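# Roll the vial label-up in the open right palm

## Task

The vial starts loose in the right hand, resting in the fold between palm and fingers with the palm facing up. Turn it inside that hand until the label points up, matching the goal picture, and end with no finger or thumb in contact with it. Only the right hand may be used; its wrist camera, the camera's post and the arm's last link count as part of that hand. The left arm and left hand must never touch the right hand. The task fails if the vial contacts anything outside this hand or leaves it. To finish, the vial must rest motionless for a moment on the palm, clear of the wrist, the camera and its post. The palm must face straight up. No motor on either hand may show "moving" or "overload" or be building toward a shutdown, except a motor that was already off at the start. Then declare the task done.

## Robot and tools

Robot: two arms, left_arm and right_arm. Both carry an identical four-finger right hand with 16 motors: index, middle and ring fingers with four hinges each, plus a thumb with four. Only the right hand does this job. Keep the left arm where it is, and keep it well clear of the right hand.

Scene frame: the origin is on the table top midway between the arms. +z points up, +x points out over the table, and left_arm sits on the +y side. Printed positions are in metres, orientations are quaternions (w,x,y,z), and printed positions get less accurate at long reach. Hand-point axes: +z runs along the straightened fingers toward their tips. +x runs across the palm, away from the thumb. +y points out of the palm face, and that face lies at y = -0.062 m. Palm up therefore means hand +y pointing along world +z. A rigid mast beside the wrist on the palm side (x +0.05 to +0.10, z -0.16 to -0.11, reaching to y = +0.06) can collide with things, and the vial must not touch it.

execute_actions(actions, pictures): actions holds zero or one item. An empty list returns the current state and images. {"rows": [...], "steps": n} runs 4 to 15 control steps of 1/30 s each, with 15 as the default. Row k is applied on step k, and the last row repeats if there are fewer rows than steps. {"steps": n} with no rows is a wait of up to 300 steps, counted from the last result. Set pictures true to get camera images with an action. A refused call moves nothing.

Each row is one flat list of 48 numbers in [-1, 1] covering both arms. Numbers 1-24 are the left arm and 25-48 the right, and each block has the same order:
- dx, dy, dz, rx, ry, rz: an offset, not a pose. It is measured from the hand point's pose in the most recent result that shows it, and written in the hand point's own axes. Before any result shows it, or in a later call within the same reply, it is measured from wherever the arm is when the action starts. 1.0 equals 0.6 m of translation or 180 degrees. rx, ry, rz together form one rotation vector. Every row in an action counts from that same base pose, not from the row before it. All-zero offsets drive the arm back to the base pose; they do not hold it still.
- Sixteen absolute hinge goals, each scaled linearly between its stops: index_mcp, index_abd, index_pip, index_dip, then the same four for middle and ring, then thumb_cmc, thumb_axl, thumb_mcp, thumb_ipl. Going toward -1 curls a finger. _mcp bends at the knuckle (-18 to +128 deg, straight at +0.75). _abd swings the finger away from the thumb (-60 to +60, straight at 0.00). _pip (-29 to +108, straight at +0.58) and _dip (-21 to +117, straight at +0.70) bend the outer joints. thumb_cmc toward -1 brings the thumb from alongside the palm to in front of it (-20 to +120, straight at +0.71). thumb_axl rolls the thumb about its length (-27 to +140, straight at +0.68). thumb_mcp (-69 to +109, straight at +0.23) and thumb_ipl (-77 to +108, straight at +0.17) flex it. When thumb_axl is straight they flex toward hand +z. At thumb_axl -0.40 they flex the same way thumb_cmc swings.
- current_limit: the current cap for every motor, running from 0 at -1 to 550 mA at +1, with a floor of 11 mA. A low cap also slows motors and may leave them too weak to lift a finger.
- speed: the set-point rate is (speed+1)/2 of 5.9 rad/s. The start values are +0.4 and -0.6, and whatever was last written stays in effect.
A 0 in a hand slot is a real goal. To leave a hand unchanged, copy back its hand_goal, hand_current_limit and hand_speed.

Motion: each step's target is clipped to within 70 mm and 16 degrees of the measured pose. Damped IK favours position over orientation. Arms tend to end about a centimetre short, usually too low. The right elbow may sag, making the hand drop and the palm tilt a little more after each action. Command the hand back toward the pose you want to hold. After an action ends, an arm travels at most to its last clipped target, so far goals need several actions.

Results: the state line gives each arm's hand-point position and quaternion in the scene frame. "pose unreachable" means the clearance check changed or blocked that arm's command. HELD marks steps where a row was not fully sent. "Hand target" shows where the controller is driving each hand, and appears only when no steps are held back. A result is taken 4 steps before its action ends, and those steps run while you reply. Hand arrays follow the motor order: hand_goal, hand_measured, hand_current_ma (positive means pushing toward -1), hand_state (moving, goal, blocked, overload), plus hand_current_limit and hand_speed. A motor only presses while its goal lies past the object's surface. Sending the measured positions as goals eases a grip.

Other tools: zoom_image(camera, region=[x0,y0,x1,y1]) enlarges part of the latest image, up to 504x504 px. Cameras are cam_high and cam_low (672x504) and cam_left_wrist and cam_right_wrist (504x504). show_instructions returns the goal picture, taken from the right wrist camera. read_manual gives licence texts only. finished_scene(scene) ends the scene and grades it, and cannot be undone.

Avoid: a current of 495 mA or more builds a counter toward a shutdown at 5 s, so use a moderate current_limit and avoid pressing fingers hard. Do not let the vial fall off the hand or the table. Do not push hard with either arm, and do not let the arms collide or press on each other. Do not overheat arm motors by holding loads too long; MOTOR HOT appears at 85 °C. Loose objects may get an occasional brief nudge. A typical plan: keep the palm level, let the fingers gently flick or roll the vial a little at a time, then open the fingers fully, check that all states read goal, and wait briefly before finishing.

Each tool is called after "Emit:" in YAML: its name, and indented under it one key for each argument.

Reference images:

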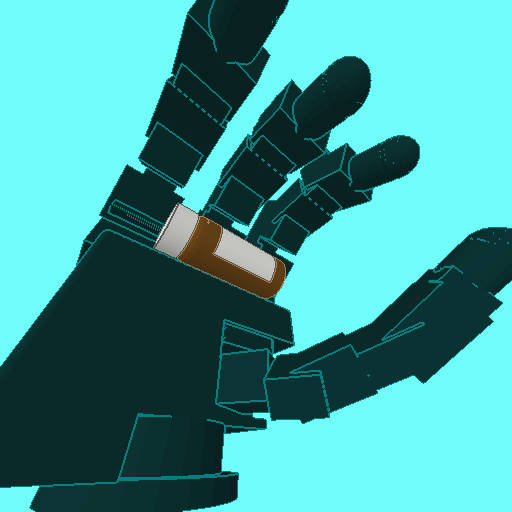

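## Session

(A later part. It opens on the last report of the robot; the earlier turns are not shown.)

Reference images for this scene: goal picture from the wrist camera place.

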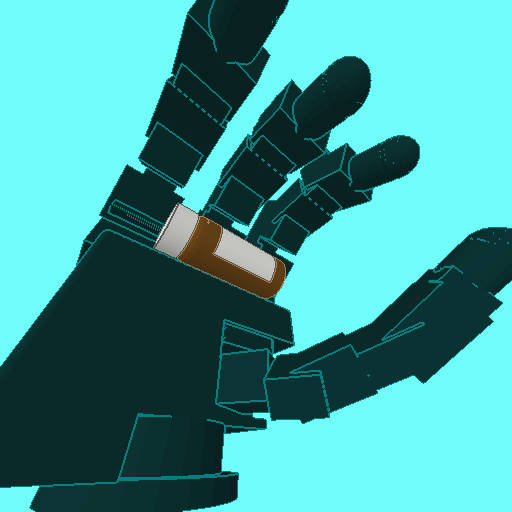

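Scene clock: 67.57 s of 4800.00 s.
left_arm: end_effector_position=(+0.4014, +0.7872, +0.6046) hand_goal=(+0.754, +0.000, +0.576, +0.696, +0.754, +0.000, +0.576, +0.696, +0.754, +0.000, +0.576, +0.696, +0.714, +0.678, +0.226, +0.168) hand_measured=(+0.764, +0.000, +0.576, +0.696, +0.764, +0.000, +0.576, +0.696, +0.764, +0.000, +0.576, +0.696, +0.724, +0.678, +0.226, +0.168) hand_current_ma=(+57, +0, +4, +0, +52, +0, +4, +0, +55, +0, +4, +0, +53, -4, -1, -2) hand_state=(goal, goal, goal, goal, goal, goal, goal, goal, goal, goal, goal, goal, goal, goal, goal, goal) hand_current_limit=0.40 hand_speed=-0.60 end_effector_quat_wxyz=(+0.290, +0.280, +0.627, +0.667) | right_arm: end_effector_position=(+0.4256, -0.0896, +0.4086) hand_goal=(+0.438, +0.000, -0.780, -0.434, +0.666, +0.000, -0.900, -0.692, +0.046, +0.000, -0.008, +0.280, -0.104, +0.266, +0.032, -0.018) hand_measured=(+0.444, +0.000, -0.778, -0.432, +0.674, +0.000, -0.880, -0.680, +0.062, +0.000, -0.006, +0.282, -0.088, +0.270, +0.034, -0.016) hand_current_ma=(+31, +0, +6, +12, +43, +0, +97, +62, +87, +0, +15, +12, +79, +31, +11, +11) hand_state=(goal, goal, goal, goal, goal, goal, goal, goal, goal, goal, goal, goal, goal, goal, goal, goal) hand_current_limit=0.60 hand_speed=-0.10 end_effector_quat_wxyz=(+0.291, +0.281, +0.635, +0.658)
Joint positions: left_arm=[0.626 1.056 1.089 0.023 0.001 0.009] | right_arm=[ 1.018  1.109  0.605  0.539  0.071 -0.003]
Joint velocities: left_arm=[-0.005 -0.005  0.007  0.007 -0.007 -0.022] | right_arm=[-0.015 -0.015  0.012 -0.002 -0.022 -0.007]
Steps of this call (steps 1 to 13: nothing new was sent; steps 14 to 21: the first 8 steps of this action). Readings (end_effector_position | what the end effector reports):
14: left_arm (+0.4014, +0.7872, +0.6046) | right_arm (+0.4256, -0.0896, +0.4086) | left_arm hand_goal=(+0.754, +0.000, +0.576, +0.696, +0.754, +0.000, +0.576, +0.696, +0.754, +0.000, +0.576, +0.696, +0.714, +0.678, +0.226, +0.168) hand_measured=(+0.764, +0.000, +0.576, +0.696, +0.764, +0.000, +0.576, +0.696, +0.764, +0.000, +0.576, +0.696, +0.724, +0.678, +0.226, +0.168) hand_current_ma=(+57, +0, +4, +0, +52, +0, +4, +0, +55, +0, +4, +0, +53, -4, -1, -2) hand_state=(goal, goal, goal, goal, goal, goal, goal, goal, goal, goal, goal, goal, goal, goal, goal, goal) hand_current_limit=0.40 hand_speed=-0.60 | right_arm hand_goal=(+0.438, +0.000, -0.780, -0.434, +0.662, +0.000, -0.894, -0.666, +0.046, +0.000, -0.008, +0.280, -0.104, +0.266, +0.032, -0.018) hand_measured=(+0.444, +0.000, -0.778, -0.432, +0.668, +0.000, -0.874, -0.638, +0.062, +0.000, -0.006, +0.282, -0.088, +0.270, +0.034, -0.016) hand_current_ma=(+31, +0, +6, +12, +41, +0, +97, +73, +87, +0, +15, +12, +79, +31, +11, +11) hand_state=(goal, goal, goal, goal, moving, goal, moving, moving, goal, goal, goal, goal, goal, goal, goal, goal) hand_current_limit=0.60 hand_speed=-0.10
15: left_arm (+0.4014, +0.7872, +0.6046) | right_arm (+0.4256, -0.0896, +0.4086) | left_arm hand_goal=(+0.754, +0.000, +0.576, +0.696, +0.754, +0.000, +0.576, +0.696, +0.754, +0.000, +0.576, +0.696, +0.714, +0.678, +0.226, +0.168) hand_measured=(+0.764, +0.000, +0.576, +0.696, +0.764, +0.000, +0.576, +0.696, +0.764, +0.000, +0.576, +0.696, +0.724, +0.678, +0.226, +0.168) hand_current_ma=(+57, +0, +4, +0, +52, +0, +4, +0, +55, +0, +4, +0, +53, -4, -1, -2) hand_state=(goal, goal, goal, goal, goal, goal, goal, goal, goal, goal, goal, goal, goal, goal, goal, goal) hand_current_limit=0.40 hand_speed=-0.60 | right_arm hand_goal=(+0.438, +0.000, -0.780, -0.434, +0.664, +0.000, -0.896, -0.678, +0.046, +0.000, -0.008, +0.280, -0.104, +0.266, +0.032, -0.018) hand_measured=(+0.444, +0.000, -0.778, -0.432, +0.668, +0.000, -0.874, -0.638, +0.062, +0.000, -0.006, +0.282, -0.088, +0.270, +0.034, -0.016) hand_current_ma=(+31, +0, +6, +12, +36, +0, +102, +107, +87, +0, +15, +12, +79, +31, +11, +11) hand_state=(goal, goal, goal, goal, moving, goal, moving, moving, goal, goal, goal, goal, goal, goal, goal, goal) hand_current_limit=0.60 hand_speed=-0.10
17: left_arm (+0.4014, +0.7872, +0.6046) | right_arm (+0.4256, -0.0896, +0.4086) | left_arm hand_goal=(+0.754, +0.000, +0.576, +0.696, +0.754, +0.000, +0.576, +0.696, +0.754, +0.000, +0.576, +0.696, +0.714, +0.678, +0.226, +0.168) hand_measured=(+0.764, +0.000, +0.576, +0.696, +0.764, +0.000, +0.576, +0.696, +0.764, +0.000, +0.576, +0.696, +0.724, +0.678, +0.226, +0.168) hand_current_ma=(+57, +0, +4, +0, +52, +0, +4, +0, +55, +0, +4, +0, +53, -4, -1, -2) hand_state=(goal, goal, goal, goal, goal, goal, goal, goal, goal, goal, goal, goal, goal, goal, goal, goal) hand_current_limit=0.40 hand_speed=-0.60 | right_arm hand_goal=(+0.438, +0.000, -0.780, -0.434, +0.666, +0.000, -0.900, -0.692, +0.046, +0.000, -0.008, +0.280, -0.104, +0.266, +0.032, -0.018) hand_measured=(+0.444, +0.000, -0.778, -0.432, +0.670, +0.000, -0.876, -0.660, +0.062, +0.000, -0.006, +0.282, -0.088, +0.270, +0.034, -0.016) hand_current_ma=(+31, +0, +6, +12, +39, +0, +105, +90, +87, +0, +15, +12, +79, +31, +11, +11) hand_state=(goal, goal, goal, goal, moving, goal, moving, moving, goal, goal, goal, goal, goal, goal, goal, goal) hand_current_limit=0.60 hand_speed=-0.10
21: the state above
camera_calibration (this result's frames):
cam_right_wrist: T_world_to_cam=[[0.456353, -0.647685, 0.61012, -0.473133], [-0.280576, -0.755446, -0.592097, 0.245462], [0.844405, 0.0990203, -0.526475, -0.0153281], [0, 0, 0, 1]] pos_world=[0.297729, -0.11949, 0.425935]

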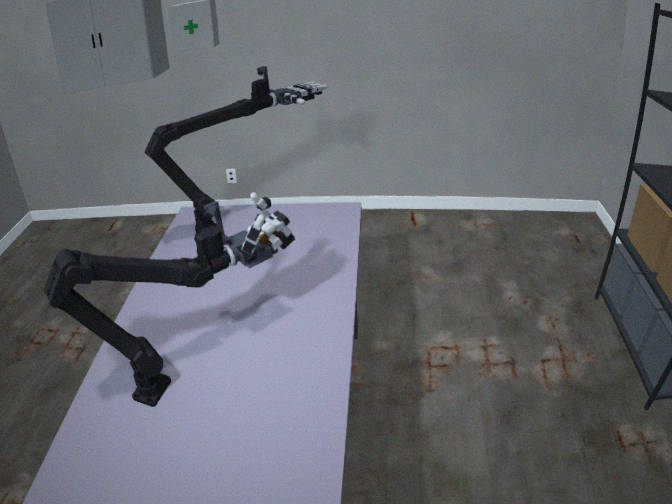

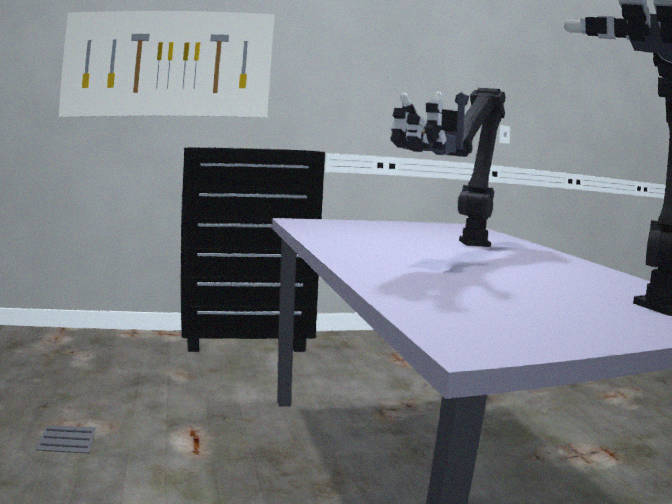

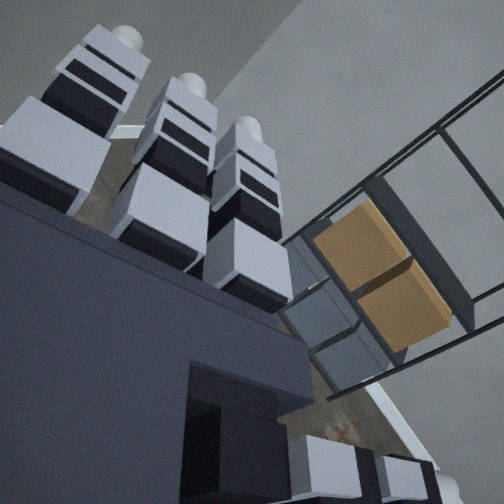

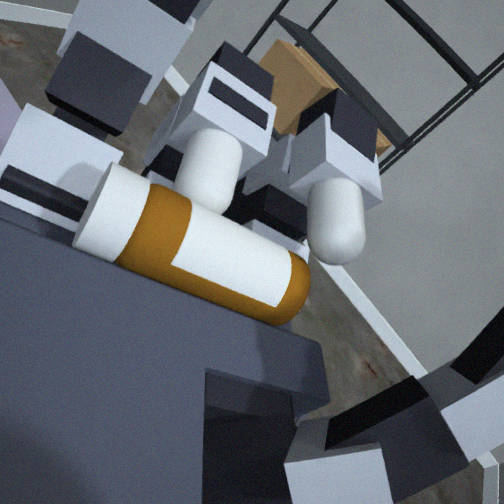

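Emit:
execute_actions:
  actions:
    - {"rows": [ [0,0.0463,-0.0099,-0.0163,0.0003,-0.0002,0.754,0,0.576,0.696,0.754,0,0.576,0.696,0.754,0,0.576,0.696,0.714,0.678,0.226,0.168,0.4,-0.6,0,0.0408,0,-0.0182,0.0006,0.0003,0.438,0,-0.78,-0.434,0.666,0,-0.775,-0.68,0.046,0,-0.008,0.28,-0.104,0.266,0.032,-0.018,0.6,-0.1], [0,0.0463,-0.0099,-0.0163,0.0003,-0.0002,0.754,0,0.576,0.696,0.754,0,0.576,0.696,0.754,0,0.576,0.696,0.714,0.678,0.226,0.168,0.4,-0.6,0,0.0408,0,-0.0182,0.0006,0.0003,0.438,0,-0.78,-0.434,0.666,0,-0.775,-0.68,0.046,0,-0.008,0.28,-0.104,0.266,0.032,-0.018,0.6,-0.1], [0,0.0463,-0.0099,-0.0163,0.0003,-0.0002,0.754,0,0.576,0.696,0.754,0,0.576,0.696,0.754,0,0.576,0.696,0.714,0.678,0.226,0.168,0.4,-0.6,0,0.0408,0,-0.0182,0.0006,0.0003,0.438,0,-0.78,-0.434,0.666,0,-0.775,-0.68,0.046,0,-0.008,0.28,-0.104,0.266,0.032,-0.018,0.6,-0.1], [0,0.0463,-0.0099,-0.0163,0.0003,-0.0002,0.754,0,0.576,0.696,0.754,0,0.576,0.696,0.754,0,0.576,0.696,0.714,0.678,0.226,0.168,0.4,-0.6,0,0.0408,0,-0.0182,0.0006,0.0003,0.438,0,-0.78,-0.434,0.666,0,-0.775,-0.48,0.046,0,-0.008,0.28,-0.104,0.266,0.032,-0.018,0.6,-0.1], [0,0.0463,-0.0099,-0.0163,0.0003,-0.0002,0.754,0,0.576,0.696,0.754,0,0.576,0.696,0.754,0,0.576,0.696,0.714,0.678,0.226,0.168,0.4,-0.6,0,0.0408,0,-0.0182,0.0006,0.0003,0.438,0,-0.78,-0.434,0.64,0,-0.775,-0.48,0.046,0,-0.008,0.28,-0.104,0.266,0.032,-0.018,0.6,-0.1], [0,0.0463,-0.0099,-0.0163,0.0003,-0.0002,0.754,0,0.576,0.696,0.754,0,0.576,0.696,0.754,0,0.576,0.696,0.714,0.678,0.226,0.168,0.4,-0.6,0,0.0408,0,-0.0182,0.0006,0.0003,0.438,0,-0.78,-0.434,0.615,0,-0.775,-0.48,0.046,0,-0.008,0.28,-0.104,0.266,0.032,-0.018,0.6,-0.1], [0,0.0463,-0.0099,-0.0163,0.0003,-0.0002,0.754,0,0.576,0.696,0.754,0,0.576,0.696,0.754,0,0.576,0.696,0.714,0.678,0.226,0.168,0.4,-0.6,0,0.0408,0,-0.0182,0.0006,0.0003,0.438,0,-0.78,-0.434,0.59,0,-0.775,-0.48,0.046,0,-0.008,0.28,-0.104,0.266,0.032,-0.018,0.6,-0.1], [0,0.0463,-0.0099,-0.0163,0.0003,-0.0002,0.754,0,0.576,0.696,0.754,0,0.576,0.696,0.754,0,0.576,0.696,0.714,0.678,0.226,0.168,0.4,-0.6,0,0.0408,0,-0.0182,0.0006,0.0003,0.438,0,-0.78,-0.434,0.59,0,-0.775,-0.48,0.046,0,-0.008,0.28,-0.104,0.266,0.032,-0.018,0.6,-0.1], [0,0.0463,-0.0099,-0.0163,0.0003,-0.0002,0.754,0,0.576,0.696,0.754,0,0.576,0.696,0.754,0,0.576,0.696,0.714,0.678,0.226,0.168,0.4,-0.6,0,0.0408,0,-0.0182,0.0006,0.0003,0.438,0,-0.78,-0.434,0.59,0,-0.79,-0.48,0.046,0,-0.008,0.28,-0.104,0.266,0.032,-0.018,0.6,-0.1], [0,0.0463,-0.0099,-0.0163,0.0003,-0.0002,0.754,0,0.576,0.696,0.754,0,0.576,0.696,0.754,0,0.576,0.696,0.714,0.678,0.226,0.168,0.4,-0.6,0,0.0408,0,-0.0182,0.0006,0.0003,0.438,0,-0.78,-0.434,0.59,0,-0.815,-0.48,0.046,0,-0.008,0.28,-0.104,0.266,0.032,-0.018,0.6,-0.1], [0,0.0463,-0.0099,-0.0163,0.0003,-0.0002,0.754,0,0.576,0.696,0.754,0,0.576,0.696,0.754,0,0.576,0.696,0.714,0.678,0.226,0.168,0.4,-0.6,0,0.0408,0,-0.0182,0.0006,0.0003,0.438,0,-0.78,-0.434,0.59,0,-0.84,-0.48,0.046,0,-0.008,0.28,-0.104,0.266,0.032,-0.018,0.6,-0.1], [0,0.0463,-0.0099,-0.0163,0.0003,-0.0002,0.754,0,0.576,0.696,0.754,0,0.576,0.696,0.754,0,0.576,0.696,0.714,0.678,0.226,0.168,0.4,-0.6,0,0.0408,0,-0.0182,0.0006,0.0003,0.438,0,-0.78,-0.434,0.59,0,-0.857,-0.48,0.046,0,-0.008,0.28,-0.104,0.266,0.032,-0.018,0.6,-0.1], [0,0.0463,-0.0099,-0.0163,0.0003,-0.0002,0.754,0,0.576,0.696,0.754,0,0.576,0.696,0.754,0,0.576,0.696,0.714,0.678,0.226,0.168,0.4,-0.6,0,0.0408,0,-0.0182,0.0006,0.0003,0.438,0,-0.78,-0.434,0.59,0,-0.87,-0.48,0.046,0,-0.008,0.28,-0.104,0.266,0.032,-0.018,0.6,-0.1], [0,0.0463,-0.0099,-0.0163,0.0003,-0.0002,0.754,0,0.576,0.696,0.754,0,0.576,0.696,0.754,0,0.576,0.696,0.714,0.678,0.226,0.168,0.4,-0.6,0,0.0408,0,-0.0182,0.0006,0.0003,0.438,0,-0.78,-0.434,0.59,0,-0.884,-0.48,0.046,0,-0.008,0.28,-0.104,0.266,0.032,-0.018,0.6,-0.1] ], "steps": 15}

Emit:
execute_actions:
  actions:
    - {"rows": [ [0,0.0463,-0.0099,-0.0163,0.0003,-0.0002,0.754,0,0.576,0.696,0.754,0,0.576,0.696,0.754,0,0.576,0.696,0.714,0.678,0.226,0.168,0.4,-0.6,0,0.0408,0,-0.0182,0.0006,0.0003,0.438,0,-0.78,-0.434,0.59,0,-0.885,-0.48,0.046,0,-0.008,0.28,-0.104,0.266,0.032,-0.018,0.6,-0.1], [0,0.0463,-0.0099,-0.0163,0.0003,-0.0002,0.754,0,0.576,0.696,0.754,0,0.576,0.696,0.754,0,0.576,0.696,0.714,0.678,0.226,0.168,0.4,-0.6,0,0.0408,0,-0.0182,0.0006,0.0003,0.438,0,-0.78,-0.434,0.6,0,-0.885,-0.5,0.046,0,-0.008,0.28,-0.104,0.266,0.032,-0.018,0.6,-0.1], [0,0.0463,-0.0099,-0.0163,0.0003,-0.0002,0.754,0,0.576,0.696,0.754,0,0.576,0.696,0.754,0,0.576,0.696,0.714,0.678,0.226,0.168,0.4,-0.6,0,0.0408,0,-0.0182,0.0006,0.0003,0.438,0,-0.78,-0.434,0.609,0,-0.886,-0.517,0.046,0,-0.008,0.28,-0.104,0.266,0.032,-0.018,0.6,-0.1], [0,0.0463,-0.0099,-0.0163,0.0003,-0.0002,0.754,0,0.576,0.696,0.754,0,0.576,0.696,0.754,0,0.576,0.696,0.714,0.678,0.226,0.168,0.4,-0.6,0,0.0408,0,-0.0182,0.0006,0.0003,0.438,0,-0.78,-0.434,0.618,0,-0.887,-0.533,0.046,0,-0.008,0.28,-0.104,0.266,0.032,-0.018,0.6,-0.1], [0,0.0463,-0.0099,-0.0163,0.0003,-0.0002,0.754,0,0.576,0.696,0.754,0,0.576,0.696,0.754,0,0.576,0.696,0.714,0.678,0.226,0.168,0.4,-0.6,0,0.0408,0,-0.0182,0.0006,0.0003,0.438,0,-0.78,-0.434,0.626,0,-0.888,-0.548,0.046,0,-0.008,0.28,-0.104,0.266,0.032,-0.018,0.6,-0.1], [0,0.0463,-0.0099,-0.0163,0.0003,-0.0002,0.754,0,0.576,0.696,0.754,0,0.576,0.696,0.754,0,0.576,0.696,0.714,0.678,0.226,0.168,0.4,-0.6,0,0.0408,0,-0.0182,0.0006,0.0003,0.438,0,-0.78,-0.434,0.634,0,-0.889,-0.562,0.046,0,-0.008,0.28,-0.104,0.266,0.032,-0.018,0.6,-0.1] ], "steps": 15}
  pictures: true

Scene clock: 70.07 s of 4800.00 s.
left_arm: end_effector_position=(+0.4014, +0.7872, +0.6046) hand_goal=(+0.754, +0.000, +0.576, +0.696, +0.754, +0.000, +0.576, +0.696, +0.754, +0.000, +0.576, +0.696, +0.714, +0.678, +0.226, +0.168) hand_measured=(+0.764, +0.000, +0.576, +0.696, +0.764, +0.000, +0.576, +0.696, +0.764, +0.000, +0.576, +0.696, +0.724, +0.678, +0.226, +0.168) hand_current_ma=(+57, +0, +4, +0, +52, +0, +4, +0, +55, +0, +4, +0, +53, -4, -1, -2) hand_state=(goal, goal, goal, goal, goal, goal, goal, goal, goal, goal, goal, goal, goal, goal, goal, goal) hand_current_limit=0.40 hand_speed=-0.60 end_effector_quat_wxyz=(+0.290, +0.280, +0.627, +0.667) | right_arm: end_effector_position=(+0.4256, -0.0896, +0.4086) hand_goal=(+0.438, +0.000, -0.780, -0.434, +0.590, +0.000, -0.840, -0.480, +0.046, +0.000, -0.008, +0.280, -0.104, +0.266, +0.032, -0.018) hand_measured=(+0.444, +0.000, -0.778, -0.432, +0.610, +0.000, -0.786, -0.488, +0.062, +0.000, -0.006, +0.282, -0.088, +0.270, +0.034, -0.016) hand_current_ma=(+31, +0, +6, +12, +98, +0, +54, -11, +87, +0, +15, +12, +79, +31, +11, +11) hand_state=(goal, goal, goal, goal, moving, goal, moving, moving, goal, goal, goal, goal, goal, goal, goal, goal) hand_current_limit=0.60 hand_speed=-0.10 end_effector_quat_wxyz=(+0.291, +0.281, +0.635, +0.658)
Joint positions: left_arm=[0.626 1.056 1.089 0.023 0.001 0.009] | right_arm=[ 1.018  1.109  0.605  0.539  0.071 -0.003]
Joint velocities: left_arm=[ 0.005 -0.015 -0.007 -0.007 -0.007  0.007] | right_arm=[-0.005 -0.005 -0.017 -0.017 -0.007 -0.007]
Off your previous action's commanded pose (left_arm): 0.028 m, 3 deg at its last step (step 4 of this call).
Off your previous action's commanded pose (right_arm): 0.024 m, 3 deg at its last step (step 4 of this call).
Steps of this call (steps 1 to 4: the last 4 steps of your previous action; steps 5 to 64: nothing new was sent; steps 65 to 75: the first 11 steps of this action). Readings (end_effector_position | what the end effector reports):
65: left_arm (+0.4014, +0.7872, +0.6046) | right_arm (+0.4256, -0.0896, +0.4086) | left_arm hand_goal=(+0.754, +0.000, +0.576, +0.696, +0.754, +0.000, +0.576, +0.696, +0.754, +0.000, +0.576, +0.696, +0.714, +0.678, +0.226, +0.168) hand_measured=(+0.764, +0.000, +0.576, +0.696, +0.764, +0.000, +0.576, +0.696, +0.764, +0.000, +0.576, +0.696, +0.724, +0.678, +0.226, +0.168) hand_current_ma=(+57, +0, +4, +0, +52, +0, +4, +0, +55, +0, +4, +0, +53, -4, -1, -2) hand_state=(goal, goal, goal, goal, goal, goal, goal, goal, goal, goal, goal, goal, goal, goal, goal, goal) hand_current_limit=0.40 hand_speed=-0.60 | right_arm hand_goal=(+0.438, +0.000, -0.780, -0.434, +0.666, +0.000, -0.774, -0.680, +0.046, +0.000, -0.008, +0.280, -0.104, +0.266, +0.032, -0.018) hand_measured=(+0.444, +0.000, -0.778, -0.432, +0.674, +0.000, -0.880, -0.680, +0.062, +0.000, -0.006, +0.282, -0.088, +0.270, +0.034, -0.016) hand_current_ma=(+31, +0, +6, +12, +43, +0, +97, +63, +87, +0, +15, +12, +79, +31, +11, +11) hand_state=(goal, goal, goal, goal, goal, goal, moving, moving, goal, goal, goal, goal, goal, goal, goal, goal) hand_current_limit=0.60 hand_speed=-0.10
66: left_arm (+0.4014, +0.7872, +0.6046) | right_arm (+0.4256, -0.0896, +0.4086) | left_arm hand_goal=(+0.754, +0.000, +0.576, +0.696, +0.754, +0.000, +0.576, +0.696, +0.754, +0.000, +0.576, +0.696, +0.714, +0.678, +0.226, +0.168) hand_measured=(+0.764, +0.000, +0.576, +0.696, +0.764, +0.000, +0.576, +0.696, +0.764, +0.000, +0.576, +0.696, +0.724, +0.678, +0.226, +0.168) hand_current_ma=(+57, +0, +4, +0, +52, +0, +4, +0, +55, +0, +4, +0, +53, -4, -1, -2) hand_state=(goal, goal, goal, goal, goal, goal, goal, goal, goal, goal, goal, goal, goal, goal, goal, goal) hand_current_limit=0.40 hand_speed=-0.60 | right_arm hand_goal=(+0.438, +0.000, -0.780, -0.434, +0.666, +0.000, -0.774, -0.680, +0.046, +0.000, -0.008, +0.280, -0.104, +0.266, +0.032, -0.018) hand_measured=(+0.444, +0.000, -0.778, -0.432, +0.674, +0.000, -0.878, -0.680, +0.062, +0.000, -0.006, +0.282, -0.088, +0.270, +0.034, -0.016) hand_current_ma=(+31, +0, +6, +12, +43, +0, -144, -2, +87, +0, +15, +12, +79, +31, +11, +11) hand_state=(goal, goal, goal, goal, goal, goal, moving, moving, goal, goal, goal, goal, goal, goal, goal, goal) hand_current_limit=0.60 hand_speed=-0.10
68: left_arm (+0.4014, +0.7872, +0.6046) | right_arm (+0.4256, -0.0896, +0.4086) | left_arm hand_goal=(+0.754, +0.000, +0.576, +0.696, +0.754, +0.000, +0.576, +0.696, +0.754, +0.000, +0.576, +0.696, +0.714, +0.678, +0.226, +0.168) hand_measured=(+0.764, +0.000, +0.576, +0.696, +0.764, +0.000, +0.576, +0.696, +0.764, +0.000, +0.576, +0.696, +0.724, +0.678, +0.226, +0.168) hand_current_ma=(+57, +0, +4, +0, +52, +0, +4, +0, +55, +0, +4, +0, +53, -4, -1, -2) hand_state=(goal, goal, goal, goal, goal, goal, goal, goal, goal, goal, goal, goal, goal, goal, goal, goal) hand_current_limit=0.40 hand_speed=-0.60 | right_arm hand_goal=(+0.438, +0.000, -0.780, -0.434, +0.666, +0.000, -0.774, -0.480, +0.046, +0.000, -0.008, +0.280, -0.104, +0.266, +0.032, -0.018) hand_measured=(+0.444, +0.000, -0.778, -0.432, +0.674, +0.000, -0.808, -0.680, +0.062, +0.000, -0.006, +0.282, -0.088, +0.270, +0.034, -0.016) hand_current_ma=(+31, +0, +6, +12, +43, +0, -10, +2, +87, +0, +15, +12, +79, +31, +11, +11) hand_state=(goal, goal, goal, goal, goal, goal, moving, moving, goal, goal, goal, goal, goal, goal, goal, goal) hand_current_limit=0.60 hand_speed=-0.10
72: left_arm (+0.4014, +0.7872, +0.6046) | right_arm (+0.4256, -0.0896, +0.4086) | left_arm hand_goal=(+0.754, +0.000, +0.576, +0.696, +0.754, +0.000, +0.576, +0.696, +0.754, +0.000, +0.576, +0.696, +0.714, +0.678, +0.226, +0.168) hand_measured=(+0.764, +0.000, +0.576, +0.696, +0.764, +0.000, +0.576, +0.696, +0.764, +0.000, +0.576, +0.696, +0.724, +0.678, +0.226, +0.168) hand_current_ma=(+57, +0, +4, +0, +52, +0, +4, +0, +55, +0, +4, +0, +53, -4, -1, -2) hand_state=(goal, goal, goal, goal, goal, goal, goal, goal, goal, goal, goal, goal, goal, goal, goal, goal) hand_current_limit=0.40 hand_speed=-0.60 | right_arm hand_goal=(+0.438, +0.000, -0.780, -0.434, +0.590, +0.000, -0.774, -0.480, +0.046, +0.000, -0.008, +0.280, -0.104, +0.266, +0.032, -0.018) hand_measured=(+0.444, +0.000, -0.778, -0.432, +0.644, +0.000, -0.778, -0.556, +0.062, +0.000, -0.006, +0.282, -0.088, +0.270, +0.034, -0.016) hand_current_ma=(+31, +0, +6, +12, +150, +0, -21, -46, +87, +0, +15, +12, +79, +31, +11, +11) hand_state=(goal, goal, goal, goal, moving, goal, goal, moving, goal, goal, goal, goal, goal, goal, goal, goal) hand_current_limit=0.60 hand_speed=-0.10
75: the state above

Scene clock: 70.57 s of 4800.00 s.
left_arm: end_effector_position=(+0.4014, +0.7872, +0.6046) hand_goal=(+0.754, +0.000, +0.576, +0.696, +0.754, +0.000, +0.576, +0.696, +0.754, +0.000, +0.576, +0.696, +0.714, +0.678, +0.226, +0.168) hand_measured=(+0.764, +0.000, +0.576, +0.696, +0.764, +0.000, +0.576, +0.696, +0.764, +0.000, +0.576, +0.696, +0.724, +0.678, +0.226, +0.168) hand_current_ma=(+57, +0, +4, +0, +52, +0, +4, +0, +55, +0, +4, +0, +53, -4, -1, -2) hand_state=(goal, goal, goal, goal, goal, goal, goal, goal, goal, goal, goal, goal, goal, goal, goal, goal) hand_current_limit=0.40 hand_speed=-0.60 end_effector_quat_wxyz=(+0.290, +0.280, +0.627, +0.667) | right_arm: end_effector_position=(+0.4256, -0.0896, +0.4086) hand_goal=(+0.438, +0.000, -0.780, -0.434, +0.634, +0.000, -0.888, -0.562, +0.046, +0.000, -0.008, +0.280, -0.104, +0.266, +0.032, -0.018) hand_measured=(+0.444, +0.000, -0.778, -0.432, +0.642, +0.000, -0.872, -0.542, +0.062, +0.000, -0.006, +0.282, -0.088, +0.270, +0.034, -0.016) hand_current_ma=(+31, +0, +6, +12, +43, +0, +82, +101, +87, +0, +15, +12, +79, +31, +11, +11) hand_state=(goal, goal, goal, goal, goal, goal, goal, goal, goal, goal, goal, goal, goal, goal, goal, goal) hand_current_limit=0.60 hand_speed=-0.10 end_effector_quat_wxyz=(+0.291, +0.281, +0.635, +0.658)
Joint positions: left_arm=[0.626 1.056 1.089 0.023 0.001 0.009] | right_arm=[ 1.018  1.109  0.605  0.539  0.071 -0.003]
Joint velocities: left_arm=[ 0.005 -0.005 -0.002 -0.002 -0.022 -0.066] | right_arm=[-0.005 -0.005  0.007  0.007  0.037  0.037]
Off your previous action's commanded pose (left_arm): 0.028 m, 3 deg at its last step (step 4 of this call).
Off your previous action's commanded pose (right_arm): 0.024 m, 3 deg at its last step (step 4 of this call).
Steps of this call (steps 1 to 4: the last 4 steps of your previous action; steps 5 to 15: the first 11 steps of this action, its rows measured from where the robot was after step 4). Readings (end_effector_position | what the end effector reports):
4: left_arm (+0.4014, +0.7872, +0.6046) | right_arm (+0.4256, -0.0896, +0.4086) | left_arm hand_goal=(+0.754, +0.000, +0.576, +0.696, +0.754, +0.000, +0.576, +0.696, +0.754, +0.000, +0.576, +0.696, +0.714, +0.678, +0.226, +0.168) hand_measured=(+0.764, +0.000, +0.576, +0.696, +0.764, +0.000, +0.576, +0.696, +0.764, +0.000, +0.576, +0.696, +0.724, +0.678, +0.226, +0.168) hand_current_ma=(+57, +0, +4, +0, +52, +0, +4, +0, +55, +0, +4, +0, +53, -4, -1, -2) hand_state=(goal, goal, goal, goal, goal, goal, goal, goal, goal, goal, goal, goal, goal, goal, goal, goal) hand_current_limit=0.40 hand_speed=-0.60 | right_arm hand_goal=(+0.438, +0.000, -0.780, -0.434, +0.590, +0.000, -0.884, -0.480, +0.046, +0.000, -0.008, +0.280, -0.104, +0.266, +0.032, -0.018) hand_measured=(+0.444, +0.000, -0.778, -0.432, +0.608, +0.000, -0.862, -0.484, +0.062, +0.000, -0.006, +0.282, -0.088, +0.270, +0.034, -0.016) hand_current_ma=(+31, +0, +6, +12, +100, +0, +23, -22, +87, +0, +15, +12, +79, +31, +11, +11) hand_state=(goal, goal, goal, goal, goal, goal, moving, goal, goal, goal, goal, goal, goal, goal, goal, goal) hand_current_limit=0.60 hand_speed=-0.10
5: left_arm (+0.4014, +0.7872, +0.6046) | right_arm (+0.4256, -0.0896, +0.4086) | left_arm hand_goal=(+0.754, +0.000, +0.576, +0.696, +0.754, +0.000, +0.576, +0.696, +0.754, +0.000, +0.576, +0.696, +0.714, +0.678, +0.226, +0.168) hand_measured=(+0.764, +0.000, +0.576, +0.696, +0.764, +0.000, +0.576, +0.696, +0.764, +0.000, +0.576, +0.696, +0.724, +0.678, +0.226, +0.168) hand_current_ma=(+57, +0, +4, +0, +52, +0, +4, +0, +55, +0, +4, +0, +53, -4, -1, -2) hand_state=(goal, goal, goal, goal, goal, goal, goal, goal, goal, goal, goal, goal, goal, goal, goal, goal) hand_current_limit=0.40 hand_speed=-0.60 | right_arm hand_goal=(+0.438, +0.000, -0.780, -0.434, +0.590, +0.000, -0.884, -0.480, +0.046, +0.000, -0.008, +0.280, -0.104, +0.266, +0.032, -0.018) hand_measured=(+0.444, +0.000, -0.778, -0.432, +0.608, +0.000, -0.872, -0.484, +0.062, +0.000, -0.006, +0.282, -0.088, +0.270, +0.034, -0.016) hand_current_ma=(+31, +0, +6, +12, +101, +0, +64, +9, +87, +0, +15, +12, +79, +31, +11, +11) hand_state=(goal, goal, goal, goal, goal, goal, moving, moving, goal, goal, goal, goal, goal, goal, goal, goal) hand_current_limit=0.60 hand_speed=-0.10
6: left_arm (+0.4014, +0.7872, +0.6046) | right_arm (+0.4256, -0.0896, +0.4086) | left_arm hand_goal=(+0.754, +0.000, +0.576, +0.696, +0.754, +0.000, +0.576, +0.696, +0.754, +0.000, +0.576, +0.696, +0.714, +0.678, +0.226, +0.168) hand_measured=(+0.764, +0.000, +0.576, +0.696, +0.764, +0.000, +0.576, +0.696, +0.764, +0.000, +0.576, +0.696, +0.724, +0.678, +0.226, +0.168) hand_current_ma=(+57, +0, +4, +0, +52, +0, +4, +0, +55, +0, +4, +0, +53, -4, -1, -2) hand_state=(goal, goal, goal, goal, goal, goal, goal, goal, goal, goal, goal, goal, goal, goal, goal, goal) hand_current_limit=0.40 hand_speed=-0.60 | right_arm hand_goal=(+0.438, +0.000, -0.780, -0.434, +0.600, +0.000, -0.884, -0.500, +0.046, +0.000, -0.008, +0.280, -0.104, +0.266, +0.032, -0.018) hand_measured=(+0.444, +0.000, -0.778, -0.432, +0.608, +0.000, -0.872, -0.482, +0.062, +0.000, -0.006, +0.282, -0.088, +0.270, +0.034, -0.016) hand_current_ma=(+31, +0, +6, +12, +101, +0, +62, -4, +87, +0, +15, +12, +79, +31, +11, +11) hand_state=(goal, goal, goal, goal, moving, goal, goal, moving, goal, goal, goal, goal, goal, goal, goal, goal) hand_current_limit=0.60 hand_speed=-0.10
8: left_arm (+0.4014, +0.7872, +0.6046) | right_arm (+0.4256, -0.0896, +0.4086) | left_arm hand_goal=(+0.754, +0.000, +0.576, +0.696, +0.754, +0.000, +0.576, +0.696, +0.754, +0.000, +0.576, +0.696, +0.714, +0.678, +0.226, +0.168) hand_measured=(+0.764, +0.000, +0.576, +0.696, +0.764, +0.000, +0.576, +0.696, +0.764, +0.000, +0.576, +0.696, +0.724, +0.678, +0.226, +0.168) hand_current_ma=(+57, +0, +4, +0, +52, +0, +4, +0, +55, +0, +4, +0, +53, -4, -1, -2) hand_state=(goal, goal, goal, goal, goal, goal, goal, goal, goal, goal, goal, goal, goal, goal, goal, goal) hand_current_limit=0.40 hand_speed=-0.60 | right_arm hand_goal=(+0.438, +0.000, -0.780, -0.434, +0.618, +0.000, -0.886, -0.532, +0.046, +0.000, -0.008, +0.280, -0.104, +0.266, +0.032, -0.018) hand_measured=(+0.444, +0.000, -0.778, -0.432, +0.610, +0.000, -0.872, -0.486, +0.062, +0.000, -0.006, +0.282, -0.088, +0.270, +0.034, -0.016) hand_current_ma=(+31, +0, +6, +12, +25, +0, +72, +132, +87, +0, +15, +12, +79, +31, +11, +11) hand_state=(goal, goal, goal, goal, moving, goal, moving, moving, goal, goal, goal, goal, goal, goal, goal, goal) hand_current_limit=0.60 hand_speed=-0.10
12: left_arm (+0.4014, +0.7872, +0.6046) | right_arm (+0.4256, -0.0896, +0.4086) | left_arm hand_goal=(+0.754, +0.000, +0.576, +0.696, +0.754, +0.000, +0.576, +0.696, +0.754, +0.000, +0.576, +0.696, +0.714, +0.678, +0.226, +0.168) hand_measured=(+0.764, +0.000, +0.576, +0.696, +0.764, +0.000, +0.576, +0.696, +0.764, +0.000, +0.576, +0.696, +0.724, +0.678, +0.226, +0.168) hand_current_ma=(+57, +0, +4, +0, +52, +0, +4, +0, +55, +0, +4, +0, +53, -4, -1, -2) hand_state=(goal, goal, goal, goal, goal, goal, goal, goal, goal, goal, goal, goal, goal, goal, goal, goal) hand_current_limit=0.40 hand_speed=-0.60 | right_arm hand_goal=(+0.438, +0.000, -0.780, -0.434, +0.634, +0.000, -0.888, -0.562, +0.046, +0.000, -0.008, +0.280, -0.104, +0.266, +0.032, -0.018) hand_measured=(+0.444, +0.000, -0.778, -0.432, +0.638, +0.000, -0.872, -0.534, +0.062, +0.000, -0.006, +0.282, -0.088, +0.270, +0.034, -0.016) hand_current_ma=(+31, +0, +6, +12, +54, +0, +82, +81, +87, +0, +15, +12, +79, +31, +11, +11) hand_state=(goal, goal, goal, goal, moving, goal, goal, moving, goal, goal, goal, goal, goal, goal, goal, goal) hand_current_limit=0.60 hand_speed=-0.10
15: the state above
camera_calibration (this result's frames):
cam_right_wrist: T_world_to_cam=[[0.456353, -0.647685, 0.61012, -0.473133], [-0.280576, -0.755446, -0.592097, 0.245462], [0.844405, 0.0990203, -0.526475, -0.0153281], [0, 0, 0, 1]] pos_world=[0.297729, -0.11949, 0.425935]

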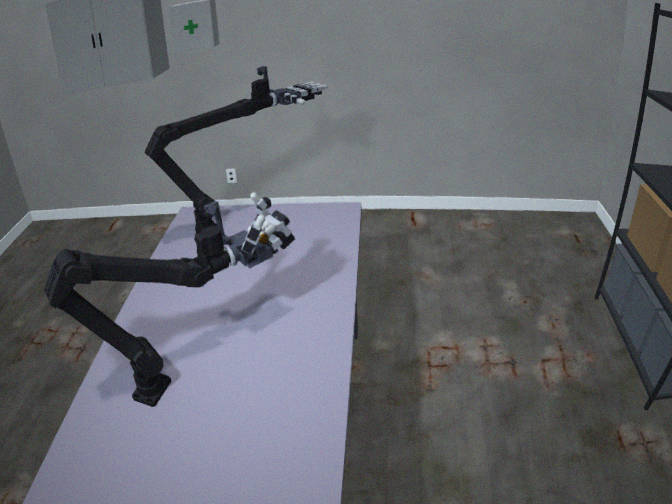

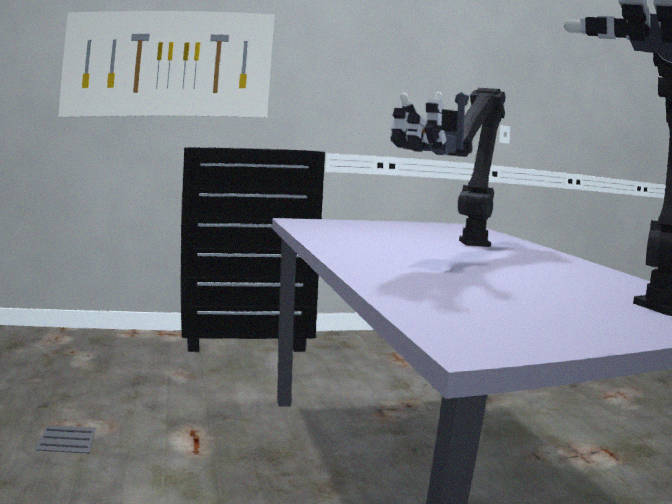

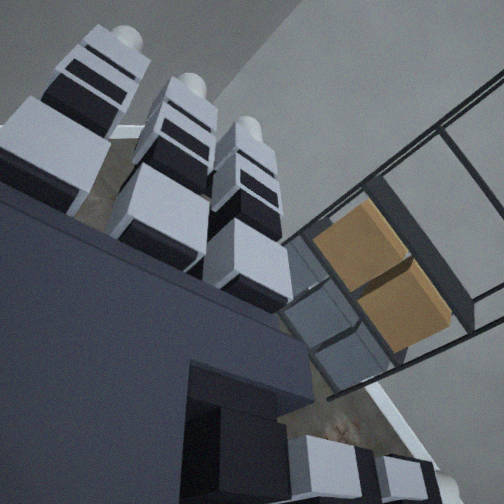

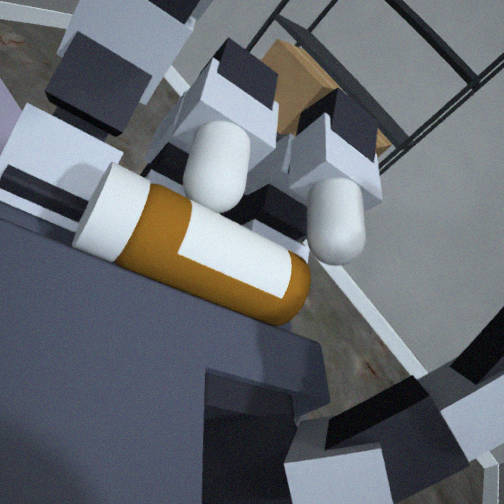

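Emit:
execute_actions:
  actions:
    - {"rows": [ [0,0.0463,-0.0099,-0.0163,0.0003,-0.0002,0.754,0,0.576,0.696,0.754,0,0.576,0.696,0.754,0,0.576,0.696,0.714,0.678,0.226,0.168,0.4,-0.6,0,0.0408,0,-0.0182,0.0006,0.0003,0.438,0,-0.45,-0.434,0.634,0,-0.45,-0.542,0.046,0,-0.008,0.28,-0.104,0.266,0.032,-0.018,0.6,-0.1], [0,0.0463,-0.0099,-0.0163,0.0003,-0.0002,0.754,0,0.576,0.696,0.754,0,0.576,0.696,0.754,0,0.576,0.696,0.714,0.678,0.226,0.168,0.4,-0.6,0,0.0408,0,-0.0182,0.0006,0.0003,0.438,0,-0.45,-0.434,0.634,0,-0.45,-0.542,0.046,0,-0.008,0.28,-0.104,0.266,0.032,-0.018,0.6,-0.1], [0,0.0463,-0.0099,-0.0163,0.0003,-0.0002,0.754,0,0.576,0.696,0.754,0,0.576,0.696,0.754,0,0.576,0.696,0.714,0.678,0.226,0.168,0.4,-0.6,0,0.0408,0,-0.0182,0.0006,0.0003,0.438,0,-0.45,-0.434,0.634,0,-0.45,-0.542,0.046,0,-0.008,0.28,-0.104,0.266,0.032,-0.018,0.6,-0.1], [0,0.0463,-0.0099,-0.0163,0.0003,-0.0002,0.754,0,0.576,0.696,0.754,0,0.576,0.696,0.754,0,0.576,0.696,0.714,0.678,0.226,0.168,0.4,-0.6,0,0.0408,0,-0.0182,0.0006,0.0003,0.438,0,-0.45,-0.2,0.634,0,-0.45,-0.2,0.046,0,-0.008,0.28,-0.104,0.266,0.032,-0.018,0.6,-0.1], [0,0.0463,-0.0099,-0.0163,0.0003,-0.0002,0.754,0,0.576,0.696,0.754,0,0.576,0.696,0.754,0,0.576,0.696,0.714,0.678,0.226,0.168,0.4,-0.6,0,0.0408,0,-0.0182,0.0006,0.0003,0.438,0,-0.45,-0.2,0.634,0,-0.45,-0.2,0.046,0,-0.008,0.28,-0.104,0.266,0.032,-0.018,0.6,-0.1], [0,0.0463,-0.0099,-0.0163,0.0003,-0.0002,0.754,0,0.576,0.696,0.754,0,0.576,0.696,0.754,0,0.576,0.696,0.714,0.678,0.226,0.168,0.4,-0.6,0,0.0408,0,-0.0182,0.0006,0.0003,0.34,0,-0.45,-0.2,0.34,0,-0.45,-0.2,0.046,0,-0.008,0.28,-0.104,0.266,0.032,-0.018,0.6,-0.1] ], "steps": 8}

Emit:
execute_actions:
  actions:
    - {"steps": 24}
  pictures: true

Scene clock: 71.93 s of 4800.00 s.
left_arm: end_effector_position=(+0.4014, +0.7872, +0.6046) hand_goal=(+0.754, +0.000, +0.576, +0.696, +0.754, +0.000, +0.576, +0.696, +0.754, +0.000, +0.576, +0.696, +0.714, +0.678, +0.226, +0.168) hand_measured=(+0.764, +0.000, +0.576, +0.696, +0.764, +0.000, +0.576, +0.696, +0.764, +0.000, +0.576, +0.696, +0.724, +0.678, +0.226, +0.168) hand_current_ma=(+57, +0, +4, +0, +52, +0, +4, +0, +55, +0, +4, +0, +53, -4, -1, -2) hand_state=(goal, goal, goal, goal, goal, goal, goal, goal, goal, goal, goal, goal, goal, goal, goal, goal) hand_current_limit=0.40 hand_speed=-0.60 end_effector_quat_wxyz=(+0.290, +0.280, +0.627, +0.667) | right_arm: end_effector_position=(+0.4256, -0.0896, +0.4086) hand_goal=(+0.438, +0.000, -0.450, -0.200, +0.634, +0.000, -0.450, -0.200, +0.046, +0.000, -0.008, +0.280, -0.104, +0.266, +0.032, -0.018) hand_measured=(+0.444, +0.000, -0.702, -0.432, +0.642, +0.000, -0.796, -0.542, +0.062, +0.000, -0.006, +0.282, -0.088, +0.270, +0.034, -0.016) hand_current_ma=(+31, +0, -132, +11, +43, +0, -97, +3, +87, +0, +15, +12, +79, +31, +11, +11) hand_state=(goal, goal, moving, moving, goal, goal, moving, moving, goal, goal, goal, goal, goal, goal, goal, goal) hand_current_limit=0.60 hand_speed=-0.10 end_effector_quat_wxyz=(+0.291, +0.281, +0.635, +0.658)
Joint positions: left_arm=[0.626 1.056 1.089 0.023 0.001 0.009] | right_arm=[ 1.018  1.109  0.605  0.539  0.071 -0.003]
Joint velocities: left_arm=[-0.015  0.005  0.002 -0.002 -0.007  0.051] | right_arm=[ 0.015 -0.005 -0.022  0.027 -0.081 -0.051]
Off your previous action's commanded pose (left_arm): 0.028 m, 3 deg at its last step (step 4 of this call).
Off your previous action's commanded pose (right_arm): 0.024 m, 3 deg at its last step (step 4 of this call).
Steps of this call (steps 1 to 4: the last 4 steps of your previous action; steps 5 to 37: nothing new was sent; steps 38 to 41: the first 4 steps of this action). Readings (end_effector_position | what the end effector reports):
38: left_arm (+0.4014, +0.7872, +0.6046) | right_arm (+0.4256, -0.0896, +0.4086) | left_arm hand_goal=(+0.754, +0.000, +0.576, +0.696, +0.754, +0.000, +0.576, +0.696, +0.754, +0.000, +0.576, +0.696, +0.714, +0.678, +0.226, +0.168) hand_measured=(+0.764, +0.000, +0.576, +0.696, +0.764, +0.000, +0.576, +0.696, +0.764, +0.000, +0.576, +0.696, +0.724, +0.678, +0.226, +0.168) hand_current_ma=(+57, +0, +4, +0, +52, +0, +4, +0, +55, +0, +4, +0, +53, -4, -1, -2) hand_state=(goal, goal, goal, goal, goal, goal, goal, goal, goal, goal, goal, goal, goal, goal, goal, goal) hand_current_limit=0.40 hand_speed=-0.60 | right_arm hand_goal=(+0.438, +0.000, -0.450, -0.434, +0.634, +0.000, -0.450, -0.542, +0.046, +0.000, -0.008, +0.280, -0.104, +0.266, +0.032, -0.018) hand_measured=(+0.444, +0.000, -0.778, -0.432, +0.642, +0.000, -0.872, -0.542, +0.062, +0.000, -0.006, +0.282, -0.088, +0.270, +0.034, -0.016) hand_current_ma=(+31, +0, +6, +12, +43, +0, +82, +101, +87, +0, +15, +12, +79, +31, +11, +11) hand_state=(goal, goal, moving, goal, goal, goal, moving, moving, goal, goal, goal, goal, goal, goal, goal, goal) hand_current_limit=0.60 hand_speed=-0.10
39: left_arm (+0.4014, +0.7872, +0.6046) | right_arm (+0.4256, -0.0896, +0.4086) | left_arm hand_goal=(+0.754, +0.000, +0.576, +0.696, +0.754, +0.000, +0.576, +0.696, +0.754, +0.000, +0.576, +0.696, +0.714, +0.678, +0.226, +0.168) hand_measured=(+0.764, +0.000, +0.576, +0.696, +0.764, +0.000, +0.576, +0.696, +0.764, +0.000, +0.576, +0.696, +0.724, +0.678, +0.226, +0.168) hand_current_ma=(+57, +0, +4, +0, +52, +0, +4, +0, +55, +0, +4, +0, +53, -4, -1, -2) hand_state=(goal, goal, goal, goal, goal, goal, goal, goal, goal, goal, goal, goal, goal, goal, goal, goal) hand_current_limit=0.40 hand_speed=-0.60 | right_arm hand_goal=(+0.438, +0.000, -0.450, -0.434, +0.634, +0.000, -0.450, -0.542, +0.046, +0.000, -0.008, +0.280, -0.104, +0.266, +0.032, -0.018) hand_measured=(+0.444, +0.000, -0.774, -0.432, +0.642, +0.000, -0.868, -0.542, +0.062, +0.000, -0.006, +0.282, -0.088, +0.270, +0.034, -0.016) hand_current_ma=(+31, +0, -199, +11, +43, +0, -145, -7, +87, +0, +15, +12, +79, +31, +11, +11) hand_state=(goal, goal, moving, goal, goal, goal, moving, moving, goal, goal, goal, goal, goal, goal, goal, goal) hand_current_limit=0.60 hand_speed=-0.10
41: the state above

Scene clock: 72.73 s of 4800.00 s.
left_arm: end_effector_position=(+0.4014, +0.7872, +0.6046) hand_goal=(+0.754, +0.000, +0.576, +0.696, +0.754, +0.000, +0.576, +0.696, +0.754, +0.000, +0.576, +0.696, +0.714, +0.678, +0.226, +0.168) hand_measured=(+0.764, +0.000, +0.576, +0.696, +0.764, +0.000, +0.576, +0.696, +0.764, +0.000, +0.576, +0.696, +0.724, +0.678, +0.226, +0.168) hand_current_ma=(+57, +0, +4, +0, +52, +0, +4, +0, +55, +0, +4, +0, +53, -4, -1, -2) hand_state=(goal, goal, goal, goal, goal, goal, goal, goal, goal, goal, goal, goal, goal, goal, goal, goal) hand_current_limit=0.40 hand_speed=-0.60 end_effector_quat_wxyz=(+0.290, +0.280, +0.627, +0.667) | right_arm: end_effector_position=(+0.4256, -0.0896, +0.4087) hand_goal=(+0.340, +0.000, -0.450, -0.200, +0.340, +0.000, -0.450, -0.200, +0.046, +0.000, -0.008, +0.280, -0.104, +0.266, +0.032, -0.018) hand_measured=(+0.358, +0.000, -0.454, -0.204, +0.358, +0.000, -0.454, -0.204, +0.062, +0.000, -0.006, +0.282, -0.088, +0.270, +0.034, -0.016) hand_current_ma=(+97, +0, -22, -22, +96, +0, -20, -22, +87, +0, +15, +12, +79, +30, +11, +11) hand_state=(goal, goal, goal, goal, goal, goal, goal, goal, goal, goal, goal, goal, goal, goal, goal, goal) hand_current_limit=0.60 hand_speed=-0.10 end_effector_quat_wxyz=(+0.291, +0.281, +0.635, +0.658)
Joint positions: left_arm=[0.626 1.056 1.089 0.023 0.001 0.009] | right_arm=[ 1.018  1.109  0.605  0.54   0.071 -0.003]
Joint velocities: left_arm=[ 0.005 -0.015  0.007 -0.022  0.051 -0.007] | right_arm=[-0.015  0.005  0.002  0.037 -0.022 -0.066]
Hand target (left_arm): +0.395, +0.782, +0.631; +0.296, +0.271, +0.610, +0.683
Hand target (right_arm): +0.425, -0.091, +0.433; +0.298, +0.272, +0.616, +0.676
Off the commanded pose (left_arm): 0.028 m, 3 deg.
Off the commanded pose (right_arm): 0.024 m, 3 deg.
Kept back: nothing.
Steps of this call (steps 1 to 4: the last 4 steps of your previous action; steps 5 to 24: nothing new was sent). Readings (end_effector_position | what the end effector reports):
1: left_arm (+0.4014, +0.7872, +0.6046) | right_arm (+0.4256, -0.0896, +0.4086) | left_arm hand_goal=(+0.754, +0.000, +0.576, +0.696, +0.754, +0.000, +0.576, +0.696, +0.754, +0.000, +0.576, +0.696, +0.714, +0.678, +0.226, +0.168) hand_measured=(+0.764, +0.000, +0.576, +0.696, +0.764, +0.000, +0.576, +0.696, +0.764, +0.000, +0.576, +0.696, +0.724, +0.678, +0.226, +0.168) hand_current_ma=(+57, +0, +4, +0, +52, +0, +4, +0, +55, +0, +4, +0, +53, -4, -1, -2) hand_state=(goal, goal, goal, goal, goal, goal, goal, goal, goal, goal, goal, goal, goal, goal, goal, goal) hand_current_limit=0.40 hand_speed=-0.60 | right_arm hand_goal=(+0.438, +0.000, -0.450, -0.200, +0.634, +0.000, -0.450, -0.200, +0.046, +0.000, -0.008, +0.280, -0.104, +0.266, +0.032, -0.018) hand_measured=(+0.444, +0.000, -0.658, -0.428, +0.642, +0.000, -0.754, -0.536, +0.062, +0.000, -0.006, +0.282, -0.088, +0.270, +0.034, -0.016) hand_current_ma=(+31, +0, -38, -195, +43, +0, -61, -197, +87, +0, +15, +12, +79, +31, +11, +11) hand_state=(goal, goal, moving, moving, goal, goal, moving, moving, goal, goal, goal, goal, goal, goal, goal, goal) hand_current_limit=0.60 hand_speed=-0.10
2: left_arm (+0.4014, +0.7872, +0.6046) | right_arm (+0.4256, -0.0896, +0.4086) | left_arm hand_goal=(+0.754, +0.000, +0.576, +0.696, +0.754, +0.000, +0.576, +0.696, +0.754, +0.000, +0.576, +0.696, +0.714, +0.678, +0.226, +0.168) hand_measured=(+0.764, +0.000, +0.576, +0.696, +0.764, +0.000, +0.576, +0.696, +0.764, +0.000, +0.576, +0.696, +0.724, +0.678, +0.226, +0.168) hand_current_ma=(+57, +0, +4, +0, +52, +0, +4, +0, +55, +0, +4, +0, +53, -4, -1, -2) hand_state=(goal, goal, goal, goal, goal, goal, goal, goal, goal, goal, goal, goal, goal, goal, goal, goal) hand_current_limit=0.40 hand_speed=-0.60 | right_arm hand_goal=(+0.340, +0.000, -0.450, -0.200, +0.340, +0.000, -0.450, -0.200, +0.046, +0.000, -0.008, +0.280, -0.104, +0.266, +0.032, -0.018) hand_measured=(+0.444, +0.000, -0.622, -0.388, +0.642, +0.000, -0.712, -0.496, +0.062, +0.000, -0.006, +0.282, -0.088, +0.270, +0.034, -0.016) hand_current_ma=(+31, +0, -105, -29, +43, +0, -84, -25, +87, +0, +15, +12, +79, +31, +11, +11) hand_state=(moving, goal, moving, moving, moving, goal, moving, moving, goal, goal, goal, goal, goal, goal, goal, goal) hand_current_limit=0.60 hand_speed=-0.10
4: left_arm (+0.4014, +0.7872, +0.6046) | right_arm (+0.4256, -0.0896, +0.4086) | left_arm hand_goal=(+0.754, +0.000, +0.576, +0.696, +0.754, +0.000, +0.576, +0.696, +0.754, +0.000, +0.576, +0.696, +0.714, +0.678, +0.226, +0.168) hand_measured=(+0.764, +0.000, +0.576, +0.696, +0.764, +0.000, +0.576, +0.696, +0.764, +0.000, +0.576, +0.696, +0.724, +0.678, +0.226, +0.168) hand_current_ma=(+57, +0, +4, +0, +52, +0, +4, +0, +55, +0, +4, +0, +53, -4, -1, -2) hand_state=(goal, goal, goal, goal, goal, goal, goal, goal, goal, goal, goal, goal, goal, goal, goal, goal) hand_current_limit=0.40 hand_speed=-0.60 | right_arm hand_goal=(+0.340, +0.000, -0.450, -0.200, +0.340, +0.000, -0.450, -0.200, +0.046, +0.000, -0.008, +0.280, -0.104, +0.266, +0.032, -0.018) hand_measured=(+0.408, +0.000, -0.538, -0.310, +0.606, +0.000, -0.626, -0.418, +0.062, +0.000, -0.006, +0.282, -0.088, +0.270, +0.034, -0.016) hand_current_ma=(+73, +0, -93, -50, +78, +0, -80, -47, +87, +0, +15, +12, +79, +30, +11, +11) hand_state=(moving, goal, moving, moving, moving, goal, moving, moving, goal, goal, goal, goal, goal, goal, goal, goal) hand_current_limit=0.60 hand_speed=-0.10
8: left_arm (+0.4014, +0.7872, +0.6046) | right_arm (+0.4256, -0.0896, +0.4087) | left_arm hand_goal=(+0.754, +0.000, +0.576, +0.696, +0.754, +0.000, +0.576, +0.696, +0.754, +0.000, +0.576, +0.696, +0.714, +0.678, +0.226, +0.168) hand_measured=(+0.764, +0.000, +0.576, +0.696, +0.764, +0.000, +0.576, +0.696, +0.764, +0.000, +0.576, +0.696, +0.724, +0.678, +0.226, +0.168) hand_current_ma=(+57, +0, +4, +0, +52, +0, +4, +0, +55, +0, +4, +0, +53, -4, -1, -2) hand_state=(goal, goal, goal, goal, goal, goal, goal, goal, goal, goal, goal, goal, goal, goal, goal, goal) hand_current_limit=0.40 hand_speed=-0.60 | right_arm hand_goal=(+0.340, +0.000, -0.450, -0.200, +0.340, +0.000, -0.450, -0.200, +0.046, +0.000, -0.008, +0.280, -0.104, +0.266, +0.032, -0.018) hand_measured=(+0.358, +0.000, -0.456, -0.206, +0.484, +0.000, -0.468, -0.252, +0.062, +0.000, -0.006, +0.282, -0.088, +0.270, +0.034, -0.016) hand_current_ma=(+96, +0, -18, -16, +138, +0, +21, -39, +87, +0, +15, +12, +79, +30, +11, +11) hand_state=(moving, goal, moving, moving, moving, goal, moving, moving, goal, goal, goal, goal, goal, goal, goal, goal) hand_current_limit=0.60 hand_speed=-0.10
24: the state above
camera_calibration (this result's frames):
cam_right_wrist: T_world_to_cam=[[0.456192, -0.647854, 0.610061, -0.473118], [-0.28042, -0.755283, -0.592379, 0.245554], [0.844543, 0.0991657, -0.526225, -0.0154039], [0, 0, 0, 1]] pos_world=[0.2977, -0.119521, 0.425986]

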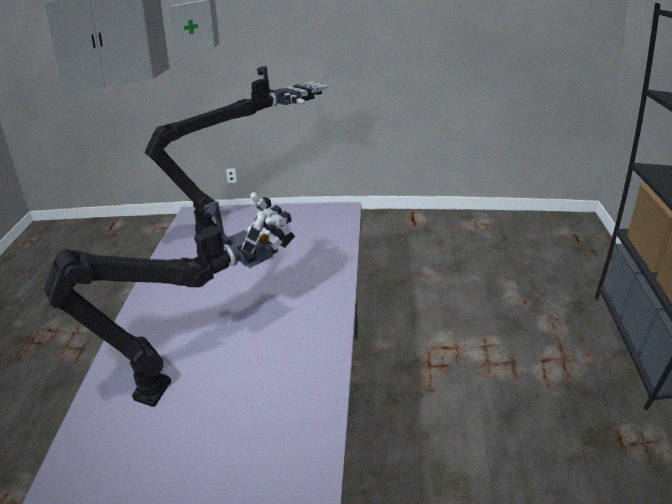

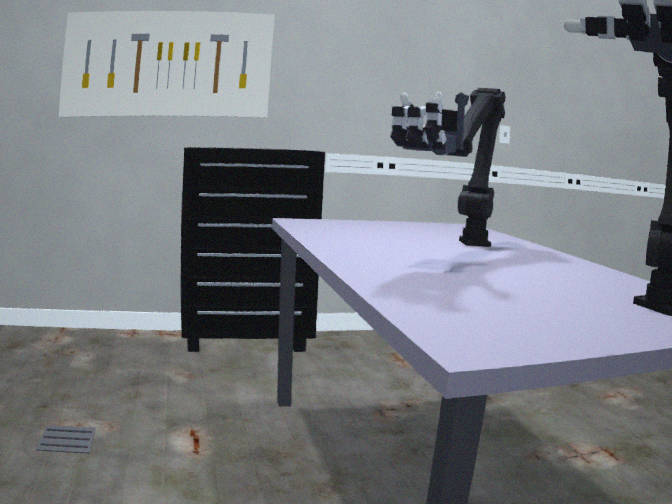

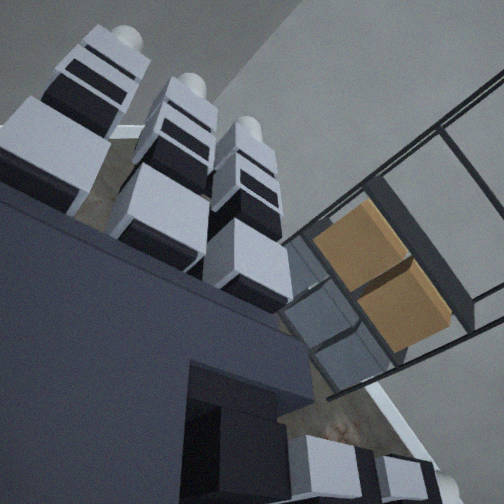

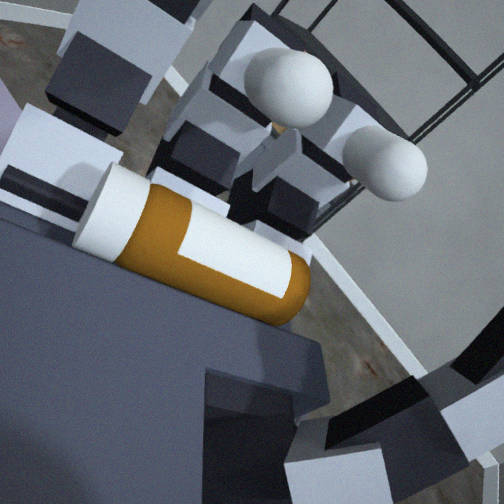

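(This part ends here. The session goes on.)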